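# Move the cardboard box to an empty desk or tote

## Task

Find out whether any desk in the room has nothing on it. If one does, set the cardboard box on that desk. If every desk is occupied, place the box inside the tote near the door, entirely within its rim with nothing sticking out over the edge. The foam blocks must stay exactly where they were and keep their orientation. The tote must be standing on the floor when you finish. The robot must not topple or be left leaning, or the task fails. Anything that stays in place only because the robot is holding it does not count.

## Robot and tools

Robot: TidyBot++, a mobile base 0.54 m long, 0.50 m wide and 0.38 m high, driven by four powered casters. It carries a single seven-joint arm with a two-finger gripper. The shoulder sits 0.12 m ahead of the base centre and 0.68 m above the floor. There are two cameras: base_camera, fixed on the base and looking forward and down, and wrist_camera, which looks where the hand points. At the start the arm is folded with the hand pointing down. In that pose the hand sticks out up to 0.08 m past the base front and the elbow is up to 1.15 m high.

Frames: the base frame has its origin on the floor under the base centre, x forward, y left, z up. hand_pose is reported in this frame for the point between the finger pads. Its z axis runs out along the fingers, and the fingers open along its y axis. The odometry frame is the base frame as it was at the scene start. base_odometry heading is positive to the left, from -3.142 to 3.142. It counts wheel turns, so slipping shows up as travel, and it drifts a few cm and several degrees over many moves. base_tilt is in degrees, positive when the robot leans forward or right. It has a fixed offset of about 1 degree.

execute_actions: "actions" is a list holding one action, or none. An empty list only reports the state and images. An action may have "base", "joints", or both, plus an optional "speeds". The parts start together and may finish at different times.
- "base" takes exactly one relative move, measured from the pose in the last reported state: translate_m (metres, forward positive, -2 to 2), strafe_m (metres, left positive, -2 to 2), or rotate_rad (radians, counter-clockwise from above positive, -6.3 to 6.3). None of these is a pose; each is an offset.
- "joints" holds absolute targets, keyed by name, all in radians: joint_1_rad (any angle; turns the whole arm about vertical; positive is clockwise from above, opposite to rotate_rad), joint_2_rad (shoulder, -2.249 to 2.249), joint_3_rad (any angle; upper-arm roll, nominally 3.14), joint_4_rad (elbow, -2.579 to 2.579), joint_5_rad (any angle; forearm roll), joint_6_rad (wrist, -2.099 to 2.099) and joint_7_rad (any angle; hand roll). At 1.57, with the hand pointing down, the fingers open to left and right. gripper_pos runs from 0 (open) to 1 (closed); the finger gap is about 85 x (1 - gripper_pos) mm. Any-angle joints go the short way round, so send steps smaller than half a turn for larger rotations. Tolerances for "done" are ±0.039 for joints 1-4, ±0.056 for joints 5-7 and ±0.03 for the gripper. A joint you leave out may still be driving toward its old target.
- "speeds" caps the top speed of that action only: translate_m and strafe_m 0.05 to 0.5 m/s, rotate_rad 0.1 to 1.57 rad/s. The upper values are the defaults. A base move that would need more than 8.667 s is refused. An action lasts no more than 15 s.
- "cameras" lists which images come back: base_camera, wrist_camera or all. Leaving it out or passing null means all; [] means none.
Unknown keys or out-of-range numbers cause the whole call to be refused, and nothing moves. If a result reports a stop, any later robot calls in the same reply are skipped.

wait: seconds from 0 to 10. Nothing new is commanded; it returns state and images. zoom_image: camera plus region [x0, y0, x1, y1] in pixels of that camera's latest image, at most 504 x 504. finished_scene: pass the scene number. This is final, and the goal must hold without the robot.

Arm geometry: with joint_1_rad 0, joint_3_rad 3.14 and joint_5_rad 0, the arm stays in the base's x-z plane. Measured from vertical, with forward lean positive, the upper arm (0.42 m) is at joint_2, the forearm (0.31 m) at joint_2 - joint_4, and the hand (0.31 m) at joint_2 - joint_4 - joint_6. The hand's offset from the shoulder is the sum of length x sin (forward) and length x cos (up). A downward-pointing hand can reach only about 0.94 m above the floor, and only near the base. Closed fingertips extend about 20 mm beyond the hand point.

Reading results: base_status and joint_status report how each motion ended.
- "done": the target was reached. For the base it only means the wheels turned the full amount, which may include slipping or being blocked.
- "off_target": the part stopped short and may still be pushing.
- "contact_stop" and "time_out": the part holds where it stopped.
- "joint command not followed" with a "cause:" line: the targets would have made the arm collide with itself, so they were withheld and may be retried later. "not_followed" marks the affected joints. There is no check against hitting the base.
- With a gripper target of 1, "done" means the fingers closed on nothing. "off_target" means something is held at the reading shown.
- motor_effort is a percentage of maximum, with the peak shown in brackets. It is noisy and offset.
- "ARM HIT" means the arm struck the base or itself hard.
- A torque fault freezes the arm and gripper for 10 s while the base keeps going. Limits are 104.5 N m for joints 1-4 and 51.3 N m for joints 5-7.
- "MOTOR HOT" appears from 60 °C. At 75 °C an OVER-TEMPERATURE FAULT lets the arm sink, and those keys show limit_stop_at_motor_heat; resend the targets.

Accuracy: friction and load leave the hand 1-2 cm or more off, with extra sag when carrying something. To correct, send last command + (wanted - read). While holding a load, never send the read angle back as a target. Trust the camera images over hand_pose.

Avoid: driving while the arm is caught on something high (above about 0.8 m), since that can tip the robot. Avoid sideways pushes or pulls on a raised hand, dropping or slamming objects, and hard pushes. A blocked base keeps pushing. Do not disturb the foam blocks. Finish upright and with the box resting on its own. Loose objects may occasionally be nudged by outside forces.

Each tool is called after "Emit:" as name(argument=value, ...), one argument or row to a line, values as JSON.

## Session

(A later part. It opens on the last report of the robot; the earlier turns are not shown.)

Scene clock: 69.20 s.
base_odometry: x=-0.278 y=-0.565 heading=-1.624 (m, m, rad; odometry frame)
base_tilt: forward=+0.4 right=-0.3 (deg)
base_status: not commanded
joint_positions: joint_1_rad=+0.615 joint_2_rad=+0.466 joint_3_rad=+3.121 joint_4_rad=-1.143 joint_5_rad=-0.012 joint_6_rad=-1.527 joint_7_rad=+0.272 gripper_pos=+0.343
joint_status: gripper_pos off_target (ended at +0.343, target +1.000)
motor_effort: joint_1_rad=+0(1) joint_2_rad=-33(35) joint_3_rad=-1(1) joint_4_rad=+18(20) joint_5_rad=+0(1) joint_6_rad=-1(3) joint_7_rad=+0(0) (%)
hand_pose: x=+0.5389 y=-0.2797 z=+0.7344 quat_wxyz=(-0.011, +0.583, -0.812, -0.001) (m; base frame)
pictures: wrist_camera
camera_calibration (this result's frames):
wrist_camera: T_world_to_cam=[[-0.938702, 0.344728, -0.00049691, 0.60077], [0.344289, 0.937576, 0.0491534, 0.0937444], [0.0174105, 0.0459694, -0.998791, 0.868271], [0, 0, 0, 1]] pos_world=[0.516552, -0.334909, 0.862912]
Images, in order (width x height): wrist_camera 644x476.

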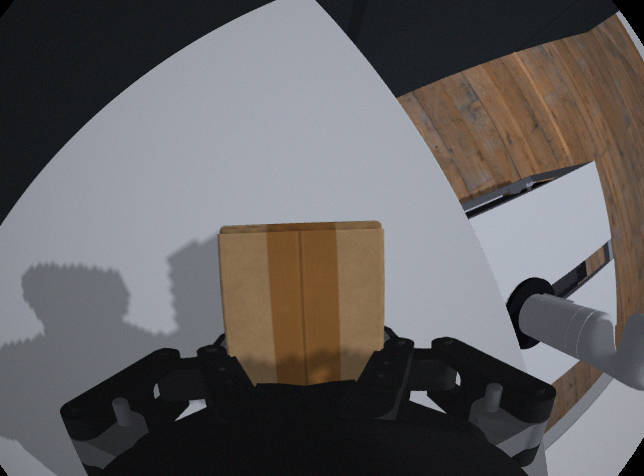

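Emit:
execute_actions(
  actions=[
    {"joints":{"joint_2_rad":0.45,"joint_4_rad":-0.69,"joint_6_rad":-1.92}},
  ],
  cameras=[],
)

Emit:
execute_actions(
  actions=[
    {"base":{"translate_m":-0.6}},
  ],
  cameras=[],
)

Emit:
execute_actions(
  actions=[
    {"base":{"strafe_m":0.15},"joints":{"joint_1_rad":0,"joint_2_rad":-0.3,"joint_4_rad":-2.0,"joint_6_rad":-1.2,"joint_7_rad":1.57}},
  ],
  cameras=[],
)

Emit:
execute_actions(
  actions=[
    {"base":{"translate_m":-1.55}},
  ],
  cameras=[],
)

Emit:
execute_actions(
  actions=[
    {"base":{"rotate_rad":-1.45},"joints":{"joint_6_rad":-0.3}},
  ],
)

Scene clock: 71.23 s.
base_odometry: x=-0.278 y=-0.565 heading=-1.624 (m, m, rad; odometry frame)
base_tilt: forward=+0.3 right=-0.4 (deg)
base_status: not commanded
joint_positions: joint_1_rad=+0.615 joint_2_rad=+0.465 joint_3_rad=+3.121 joint_4_rad=-0.714 joint_5_rad=-0.012 joint_6_rad=-1.888 joint_7_rad=+0.272 gripper_pos=+0.343
joint_status: all done
motor_effort: joint_1_rad=+0(0) joint_2_rad=-35(38) joint_3_rad=+0(1) joint_4_rad=+19(22) joint_5_rad=+0(0) joint_6_rad=+1(1) joint_7_rad=+0(0) (%)
hand_pose: x=+0.5363 y=-0.2797 z=+0.8677 quat_wxyz=(-0.023, +0.584, -0.811, +0.032) (m; base frame)
pictures: none
No camera images: the call's "cameras" was empty. Leave "cameras" out to get every camera's image.

Scene clock: 74.03 s.
base_odometry: x=-0.246 y=+0.034 heading=-1.624 (m, m, rad; odometry frame)
base_tilt: forward=+0.3 right=-0.3 (deg)
base_status: done
joint_positions: joint_1_rad=+0.622 joint_2_rad=+0.457 joint_3_rad=+3.122 joint_4_rad=-0.713 joint_5_rad=-0.012 joint_6_rad=-1.890 joint_7_rad=+0.272 gripper_pos=+0.343
joint_status: not commanded
motor_effort: joint_1_rad=+1(5) joint_2_rad=-34(38) joint_3_rad=+0(2) joint_4_rad=+19(19) joint_5_rad=+0(1) joint_6_rad=+1(1) joint_7_rad=+0(0) (%)
hand_pose: x=+0.5324 y=-0.2815 z=+0.8721 quat_wxyz=(-0.023, +0.581, -0.813, +0.035) (m; base frame)
pictures: none
No camera images: the call's "cameras" was empty. Leave "cameras" out to get every camera's image.

Scene clock: 76.60 s.
base_odometry: x=-0.096 y=+0.027 heading=-1.624 (m, m, rad; odometry frame)
base_tilt: forward=+0.4 right=-0.4 (deg)
base_status: done
joint_positions: joint_1_rad=+0.026 joint_2_rad=-0.280 joint_3_rad=+3.122 joint_4_rad=-1.984 joint_5_rad=-0.012 joint_6_rad=-1.236 joint_7_rad=+1.540 gripper_pos=+0.343
joint_status: all done
motor_effort: joint_1_rad=+0(4) joint_2_rad=-8(39) joint_3_rad=+0(2) joint_4_rad=+21(22) joint_5_rad=+0(0) joint_6_rad=+2(4) joint_7_rad=+1(0) (%)
hand_pose: x=+0.3762 y=+0.0035 z=+0.7391 quat_wxyz=(-0.004, +0.995, -0.020, +0.100) (m; base frame)
pictures: none
No camera images: the call's "cameras" was empty. Leave "cameras" out to get every camera's image.

Scene clock: 81.07 s.
base_odometry: x=-0.014 y=+1.575 heading=-1.624 (m, m, rad; odometry frame)
base_tilt: forward=+0.3 right=-0.4 (deg)
base_status: done
joint_positions: joint_1_rad=+0.026 joint_2_rad=-0.288 joint_3_rad=+3.122 joint_4_rad=-1.985 joint_5_rad=-0.012 joint_6_rad=-1.231 joint_7_rad=+1.540 gripper_pos=+0.343
joint_status: not commanded
motor_effort: joint_1_rad=+0(0) joint_2_rad=-8(12) joint_3_rad=+0(1) joint_4_rad=+21(22) joint_5_rad=+0(0) joint_6_rad=+2(2) joint_7_rad=+0(0) (%)
hand_pose: x=+0.3772 y=+0.0035 z=+0.7412 quat_wxyz=(-0.004, +0.994, -0.020, +0.107) (m; base frame)
pictures: none
No camera images: the call's "cameras" was empty. Leave "cameras" out to get every camera's image.

Scene clock: 83.27 s.
base_odometry: x=-0.014 y=+1.575 heading=-3.073 (m, m, rad; odometry frame)
base_tilt: forward=+0.4 right=-0.3 (deg)
base_status: done
joint_positions: joint_1_rad=+0.020 joint_2_rad=-0.288 joint_3_rad=+3.127 joint_4_rad=-1.991 joint_5_rad=-0.012 joint_6_rad=-0.314 joint_7_rad=+1.540 gripper_pos=+0.343
joint_status: all done
motor_effort: joint_1_rad=+0(2) joint_2_rad=-12(14) joint_3_rad=+0(2) joint_4_rad=+26(26) joint_5_rad=+1(2) joint_6_rad=+8(9) joint_7_rad=+0(1) (%)
hand_pose: x=+0.5918 y=+0.0005 z=+0.9094 quat_wxyz=(-0.009, +0.846, -0.018, +0.533) (m; base frame)
pictures: base_camera, wrist_camera
camera_calibration (this result's frames):
wrist_camera: T_world_to_cam=[[-0.0404401, -0.997669, -0.0549585, 0.0725847], [-0.456796, 0.067379, -0.887016, 1.1301], [0.888652, -0.0107662, -0.458457, 0.0223229], [0, 0, 0, 1]] pos_world=[0.499323, -0.00348909, 1.01664]
Images, in order (width x height): base_camera 644x364, wrist_camera 644x476.

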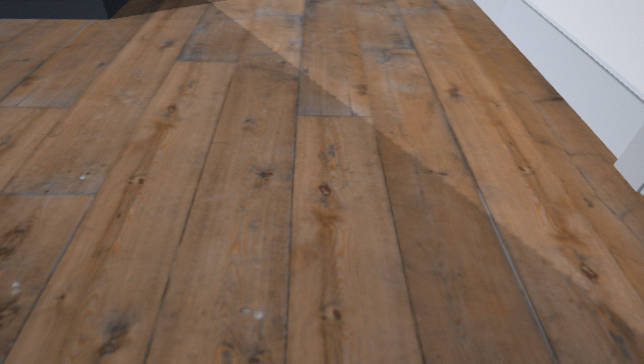

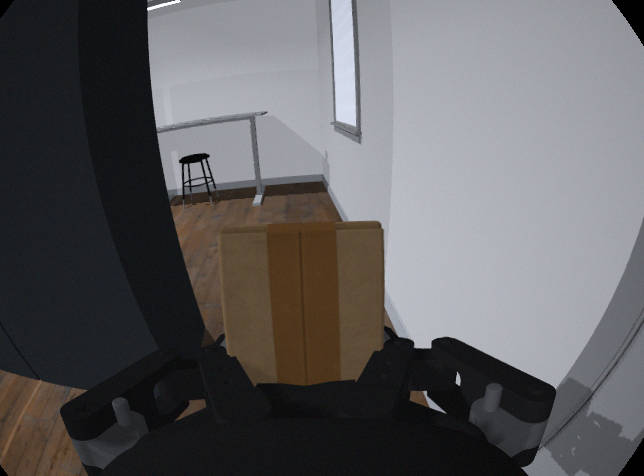

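Emit:
execute_actions(
  actions=[
    {"base":{"translate_m":2.0},"joints":{"joint_2_rad":0.25,"joint_4_rad":-0.6,"joint_6_rad":-1.7}},
  ],
)

Scene clock: 88.73 s.
base_odometry: x=-2.009 y=+1.441 heading=-3.074 (m, m, rad; odometry frame)
base_tilt: forward=+0.4 right=-0.3 (deg)
base_status: done
joint_positions: joint_1_rad=+0.020 joint_2_rad=+0.250 joint_3_rad=+3.127 joint_4_rad=-0.626 joint_5_rad=-0.012 joint_6_rad=-1.671 joint_7_rad=+1.540 gripper_pos=+0.343
joint_status: all done
motor_effort: joint_1_rad=+1(0) joint_2_rad=-28(30) joint_3_rad=+0(1) joint_4_rad=+19(28) joint_5_rad=+1(0) joint_6_rad=+5(9) joint_7_rad=-1(0) (%)
hand_pose: x=+0.6390 y=+0.0008 z=+1.0328 quat_wxyz=(-0.011, +0.956, -0.016, +0.293) (m; base frame)
pictures: base_camera, wrist_camera
camera_calibration (this result's frames):
wrist_camera: T_world_to_cam=[[-0.0501085, -0.998066, -0.036801, 0.0689441], [-0.843363, 0.0620222, -0.533752, 1.14325], [0.535002, 0.00429112, -0.84484, 0.662032], [0, 0, 0, 1]] pos_world=[0.613442, -0.00493714, 1.17206]
Images, in order (width x height): base_camera 644x364, wrist_camera 644x476.

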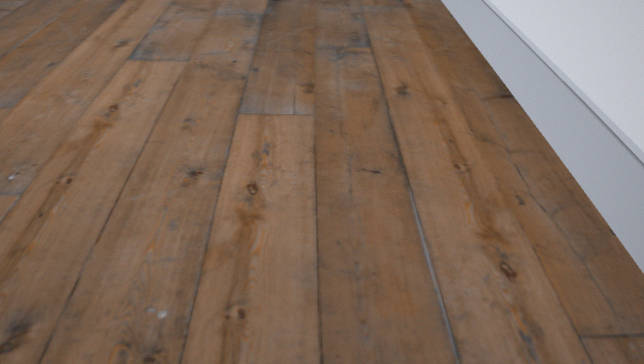

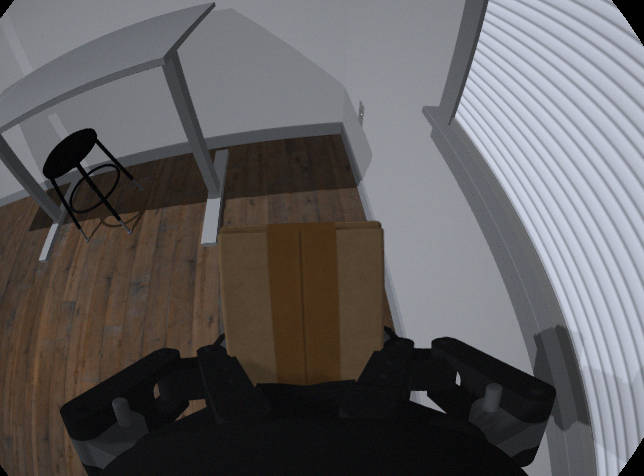

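Emit:
execute_actions(
  actions=[
    {"base":{"strafe_m":0.8}},
  ],
  cameras=[],
)

Emit:
execute_actions(
  actions=[
    {"base":{"translate_m":0.6}},
  ],
)

Scene clock: 91.80 s.
base_odometry: x=-1.956 y=+0.642 heading=-3.074 (m, m, rad; odometry frame)
base_tilt: forward=+0.4 right=-0.3 (deg)
base_status: done
joint_positions: joint_1_rad=+0.015 joint_2_rad=+0.250 joint_3_rad=+3.127 joint_4_rad=-0.626 joint_5_rad=-0.012 joint_6_rad=-1.671 joint_7_rad=+1.540 gripper_pos=+0.343
joint_status: not commanded
motor_effort: joint_1_rad=+1(3) joint_2_rad=-27(28) joint_3_rad=+0(2) joint_4_rad=+19(20) joint_5_rad=+0(1) joint_6_rad=+5(5) joint_7_rad=+1(0) (%)
hand_pose: x=+0.6389 y=+0.0035 z=+1.0329 quat_wxyz=(-0.012, +0.956, -0.013, +0.293) (m; base frame)
pictures: none
No camera images: the call's "cameras" was empty. Leave "cameras" out to get every camera's image.

Scene clock: 94.37 s.
base_odometry: x=-2.554 y=+0.601 heading=-3.074 (m, m, rad; odometry frame)
base_tilt: forward=+0.4 right=-0.4 (deg)
base_status: done
joint_positions: joint_1_rad=+0.015 joint_2_rad=+0.253 joint_3_rad=+3.127 joint_4_rad=-0.624 joint_5_rad=-0.012 joint_6_rad=-1.673 joint_7_rad=+1.540 gripper_pos=+0.343
joint_status: not commanded
motor_effort: joint_1_rad=+0(1) joint_2_rad=-28(31) joint_3_rad=+0(1) joint_4_rad=+19(20) joint_5_rad=+0(0) joint_6_rad=+5(5) joint_7_rad=+0(1) (%)
hand_pose: x=+0.6393 y=+0.0035 z=+1.0319 quat_wxyz=(-0.012, +0.956, -0.013, +0.291) (m; base frame)
pictures: base_camera, wrist_camera
camera_calibration (this result's frames):
wrist_camera: T_world_to_cam=[[-0.0449529, -0.998314, -0.0367122, 0.0682351], [-0.845384, 0.0575954, -0.531045, 1.1413], [0.532264, 0.00716391, -0.846548, 0.664583], [0, 0, 0, 1]] pos_world=[0.614168, -0.00237437, 1.17119]
Images, in order (width x height): base_camera 644x364, wrist_camera 644x476.

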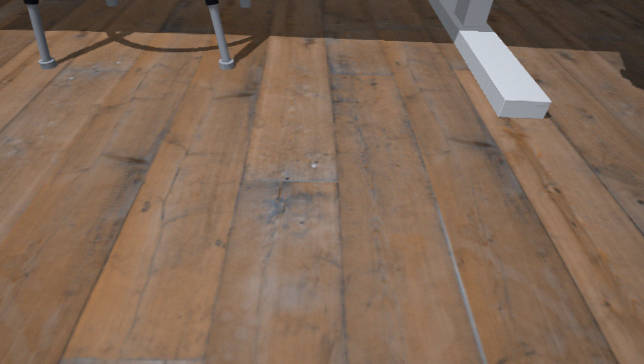

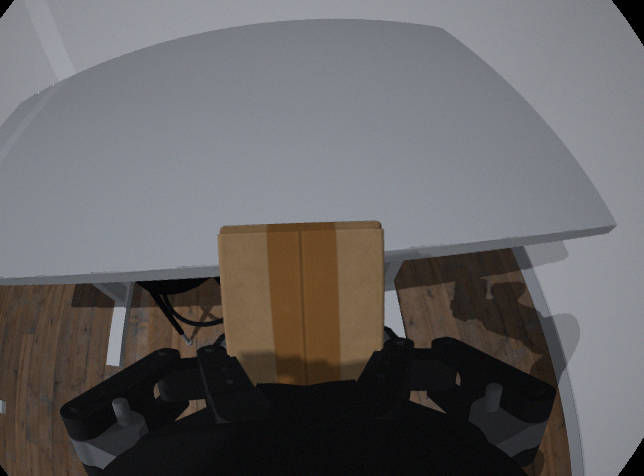

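Emit:
execute_actions(
  actions=[
    {"base":{"translate_m":0.24},"speeds":{"translate_m":0.15}},
  ],
)

Scene clock: 96.77 s.
base_odometry: x=-2.794 y=+0.585 heading=-3.073 (m, m, rad; odometry frame)
base_tilt: forward=+0.4 right=-0.4 (deg)
base_status: done
joint_positions: joint_1_rad=+0.015 joint_2_rad=+0.255 joint_3_rad=+3.127 joint_4_rad=-0.624 joint_5_rad=-0.012 joint_6_rad=-1.674 joint_7_rad=+1.540 gripper_pos=+0.343
joint_status: not commanded
motor_effort: joint_1_rad=+0(0) joint_2_rad=-28(31) joint_3_rad=+0(1) joint_4_rad=+20(20) joint_5_rad=+0(0) joint_6_rad=+5(6) joint_7_rad=+0(0) (%)
hand_pose: x=+0.6400 y=+0.0035 z=+1.0308 quat_wxyz=(-0.012, +0.957, -0.013, +0.290) (m; base frame)
pictures: base_camera, wrist_camera
camera_calibration (this result's frames):
wrist_camera: T_world_to_cam=[[-0.0450314, -0.998313, -0.0366444, 0.0681972], [-0.846554, 0.05761, -0.529176, 1.14018], [0.530394, 0.00719194, -0.847721, 0.66566], [0, 0, 0, 1]] pos_world=[0.615236, -0.00239118, 1.17015]
Images, in order (width x height): base_camera 644x364, wrist_camera 644x476.

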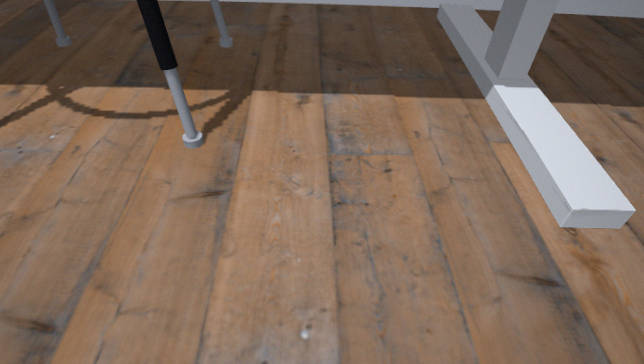

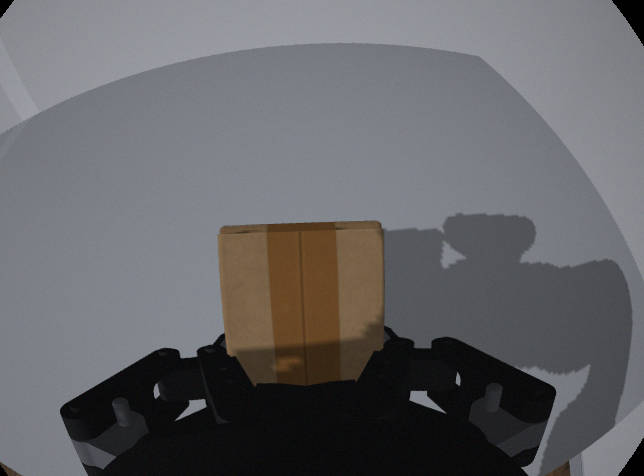

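Emit:
execute_actions(
  actions=[
    {"base":{"translate_m":0.07},"speeds":{"translate_m":0.1}},
  ],
  cameras=[],
)

Emit:
execute_actions(
  actions=[
    {"joints":{"joint_2_rad":0.29,"joint_4_rad":-0.68,"joint_6_rad":-1.8}},
  ],
)

Scene clock: 98.23 s.
base_odometry: x=-2.864 y=+0.580 heading=-3.073 (m, m, rad; odometry frame)
base_tilt: forward=+0.5 right=-0.3 (deg)
base_status: done
joint_positions: joint_1_rad=+0.015 joint_2_rad=+0.256 joint_3_rad=+3.127 joint_4_rad=-0.623 joint_5_rad=-0.012 joint_6_rad=-1.674 joint_7_rad=+1.540 gripper_pos=+0.343
joint_status: not commanded
motor_effort: joint_1_rad=+0(1) joint_2_rad=-27(31) joint_3_rad=+0(1) joint_4_rad=+19(20) joint_5_rad=-1(0) joint_6_rad=+5(6) joint_7_rad=+0(0) (%)
hand_pose: x=+0.6402 y=+0.0035 z=+1.0305 quat_wxyz=(-0.012, +0.957, -0.013, +0.290) (m; base frame)
pictures: none
No camera images: the call's "cameras" was empty. Leave "cameras" out to get every camera's image.

Scene clock: 99.20 s.
base_odometry: x=-2.864 y=+0.580 heading=-3.073 (m, m, rad; odometry frame)
base_tilt: forward=+0.3 right=-0.4 (deg)
base_status: not commanded
joint_positions: joint_1_rad=+0.015 joint_2_rad=+0.283 joint_3_rad=+3.127 joint_4_rad=-0.669 joint_5_rad=-0.012 joint_6_rad=-1.774 joint_7_rad=+1.540 gripper_pos=+0.343
joint_status: all done
motor_effort: joint_1_rad=+0(0) joint_2_rad=-28(29) joint_3_rad=+0(0) joint_4_rad=+19(21) joint_5_rad=+1(0) joint_6_rad=+4(4) joint_7_rad=+0(0) (%)
hand_pose: x=+0.6180 y=+0.0034 z=+0.9837 quat_wxyz=(-0.011, +0.978, -0.013, +0.206) (m; base frame)
pictures: base_camera, wrist_camera
camera_calibration (this result's frames):
wrist_camera: T_world_to_cam=[[-0.0491321, -0.998393, -0.0282554, 0.0597241], [-0.9251, 0.0561537, -0.375549, 0.994043], [0.376532, 0.00768757, -0.926372, 0.809885], [0, 0, 0, 1]] pos_world=[0.617576, -0.00241713, 1.12525]
Images, in order (width x height): base_camera 644x364, wrist_camera 644x476.

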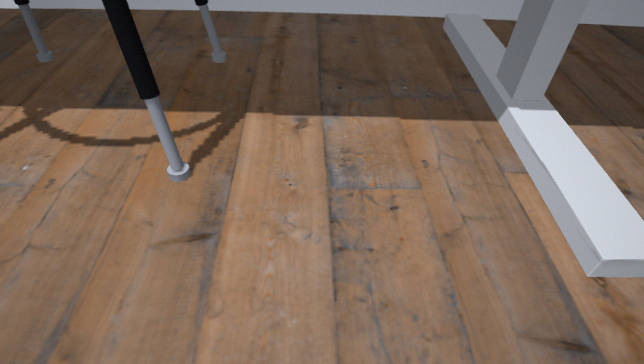

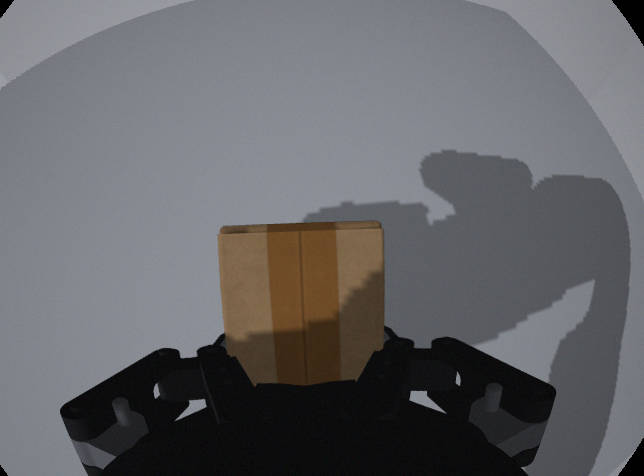

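Lower more, more vertical.

Emit:
execute_actions(
  actions=[
    {"joints":{"joint_2_rad":0.33,"joint_4_rad":-0.72,"joint_6_rad":-1.87}},
  ],
)

Scene clock: 99.97 s.
base_odometry: x=-2.864 y=+0.580 heading=-3.073 (m, m, rad; odometry frame)
base_tilt: forward=+0.4 right=-0.4 (deg)
base_status: not commanded
joint_positions: joint_1_rad=+0.015 joint_2_rad=+0.288 joint_3_rad=+3.127 joint_4_rad=-0.678 joint_5_rad=-0.012 joint_6_rad=-1.811 joint_7_rad=+1.541 gripper_pos=+0.343
joint_status: joint_2_rad off_target (ended at +0.288, target +0.330); joint_4_rad off_target (ended at -0.678, target -0.720); joint_6_rad off_target (ended at -1.811, target -1.870)
motor_effort: joint_1_rad=-1(0) joint_2_rad=-19(28) joint_3_rad=+0(0) joint_4_rad=+10(18) joint_5_rad=-1(1) joint_6_rad=-1(11) joint_7_rad=+0(1) (%)
hand_pose: x=+0.6080 y=+0.0034 z=+0.9732 quat_wxyz=(-0.010, +0.983, -0.013, +0.181) (m; base frame)
pictures: base_camera, wrist_camera
camera_calibration (this result's frames):
wrist_camera: T_world_to_cam=[[-0.0490723, -0.998477, -0.0252103, 0.0559206], [-0.943379, 0.0546255, -0.327189, 0.944871], [0.328068, 0.00772691, -0.944622, 0.851152], [0, 0, 0, 1]] pos_world=[0.614879, -0.00235538, 1.11458]
Images, in order (width x height): base_camera 644x364, wrist_camera 644x476.

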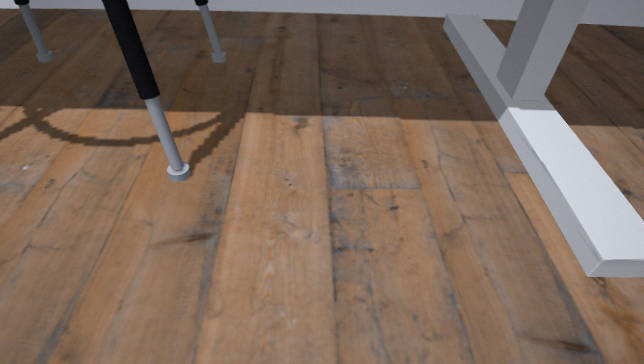

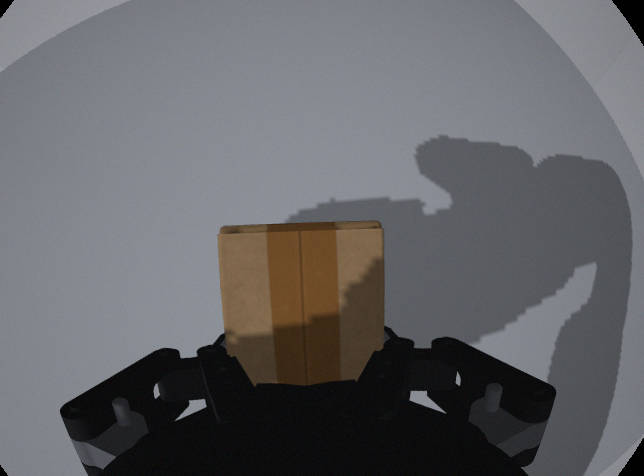

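Contact. Release, relieving the push.

Emit:
execute_actions(
  actions=[
    {"joints":{"gripper_pos":0,"joint_2_rad":0.29,"joint_4_rad":-0.68,"joint_6_rad":-1.81}},
  ],
  cameras=[],
)

Emit:
execute_actions(
  actions=[
    {"joints":{"joint_2_rad":0.15,"joint_4_rad":-0.6,"joint_6_rad":-1.8}},
  ],
  cameras=[],
)

Emit:
execute_actions(
  actions=[
    {"base":{"translate_m":-0.4}},
  ],
  cameras=["wrist_camera"],
)

Scene clock: 101.17 s.
base_odometry: x=-2.864 y=+0.580 heading=-3.073 (m, m, rad; odometry frame)
base_tilt: forward=+0.4 right=-0.4 (deg)
base_status: not commanded
joint_positions: joint_1_rad=+0.015 joint_2_rad=+0.288 joint_3_rad=+3.127 joint_4_rad=-0.677 joint_5_rad=-0.012 joint_6_rad=-1.811 joint_7_rad=+1.541 gripper_pos=+0.000
joint_status: all done
motor_effort: joint_1_rad=+0(1) joint_2_rad=-27(28) joint_3_rad=-1(0) joint_4_rad=+18(19) joint_5_rad=+1(1) joint_6_rad=+3(3) joint_7_rad=+0(0) (%)
hand_pose: x=+0.6077 y=+0.0034 z=+0.9736 quat_wxyz=(-0.010, +0.983, -0.013, +0.181) (m; base frame)
pictures: none
No camera images: the call's "cameras" was empty. Leave "cameras" out to get every camera's image.

Scene clock: 102.30 s.
base_odometry: x=-2.864 y=+0.580 heading=-3.073 (m, m, rad; odometry frame)
base_tilt: forward=+0.4 right=-0.4 (deg)
base_status: not commanded
joint_positions: joint_1_rad=+0.015 joint_2_rad=+0.145 joint_3_rad=+3.127 joint_4_rad=-0.614 joint_5_rad=-0.012 joint_6_rad=-1.811 joint_7_rad=+1.541 gripper_pos=+0.000
joint_status: all done
motor_effort: joint_1_rad=+0(0) joint_2_rad=-21(31) joint_3_rad=+0(0) joint_4_rad=+17(21) joint_5_rad=+0(0) joint_6_rad=+5(5) joint_7_rad=+0(0) (%)
hand_pose: x=+0.5643 y=+0.0040 z=+1.0644 quat_wxyz=(-0.010, +0.959, -0.012, +0.282) (m; base frame)
pictures: none
No camera images: the call's "cameras" was empty. Leave "cameras" out to get every camera's image.

Scene clock: 104.53 s.
base_odometry: x=-2.465 y=+0.607 heading=-3.074 (m, m, rad; odometry frame)
base_tilt: forward=+0.4 right=-0.3 (deg)
base_status: done
joint_positions: joint_1_rad=+0.014 joint_2_rad=+0.142 joint_3_rad=+3.127 joint_4_rad=-0.614 joint_5_rad=-0.012 joint_6_rad=-1.811 joint_7_rad=+1.541 gripper_pos=+0.000
joint_status: not commanded
motor_effort: joint_1_rad=+0(3) joint_2_rad=-20(25) joint_3_rad=+0(2) joint_4_rad=+16(18) joint_5_rad=+0(1) joint_6_rad=+5(5) joint_7_rad=+0(0) (%)
hand_pose: x=+0.5632 y=+0.0043 z=+1.0658 quat_wxyz=(-0.010, +0.959, -0.011, +0.283) (m; base frame)
pictures: wrist_camera
camera_calibration (this result's frames):
wrist_camera: T_world_to_cam=[[-0.0425658, -0.998556, -0.032776, 0.0613536], [-0.854465, 0.0533853, -0.516758, 1.08482], [0.517761, 0.00600975, -0.855504, 0.751481], [0, 0, 0, 1]] pos_world=[0.540467, -0.00116478, 1.2055]
Images, in order (width x height): wrist_camera 644x476.

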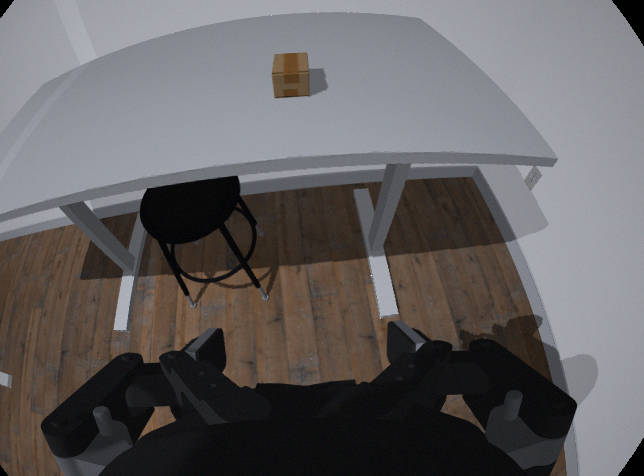

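Emit:
finished_scene(
  scene=1,
)

The scene is finished: the task was done.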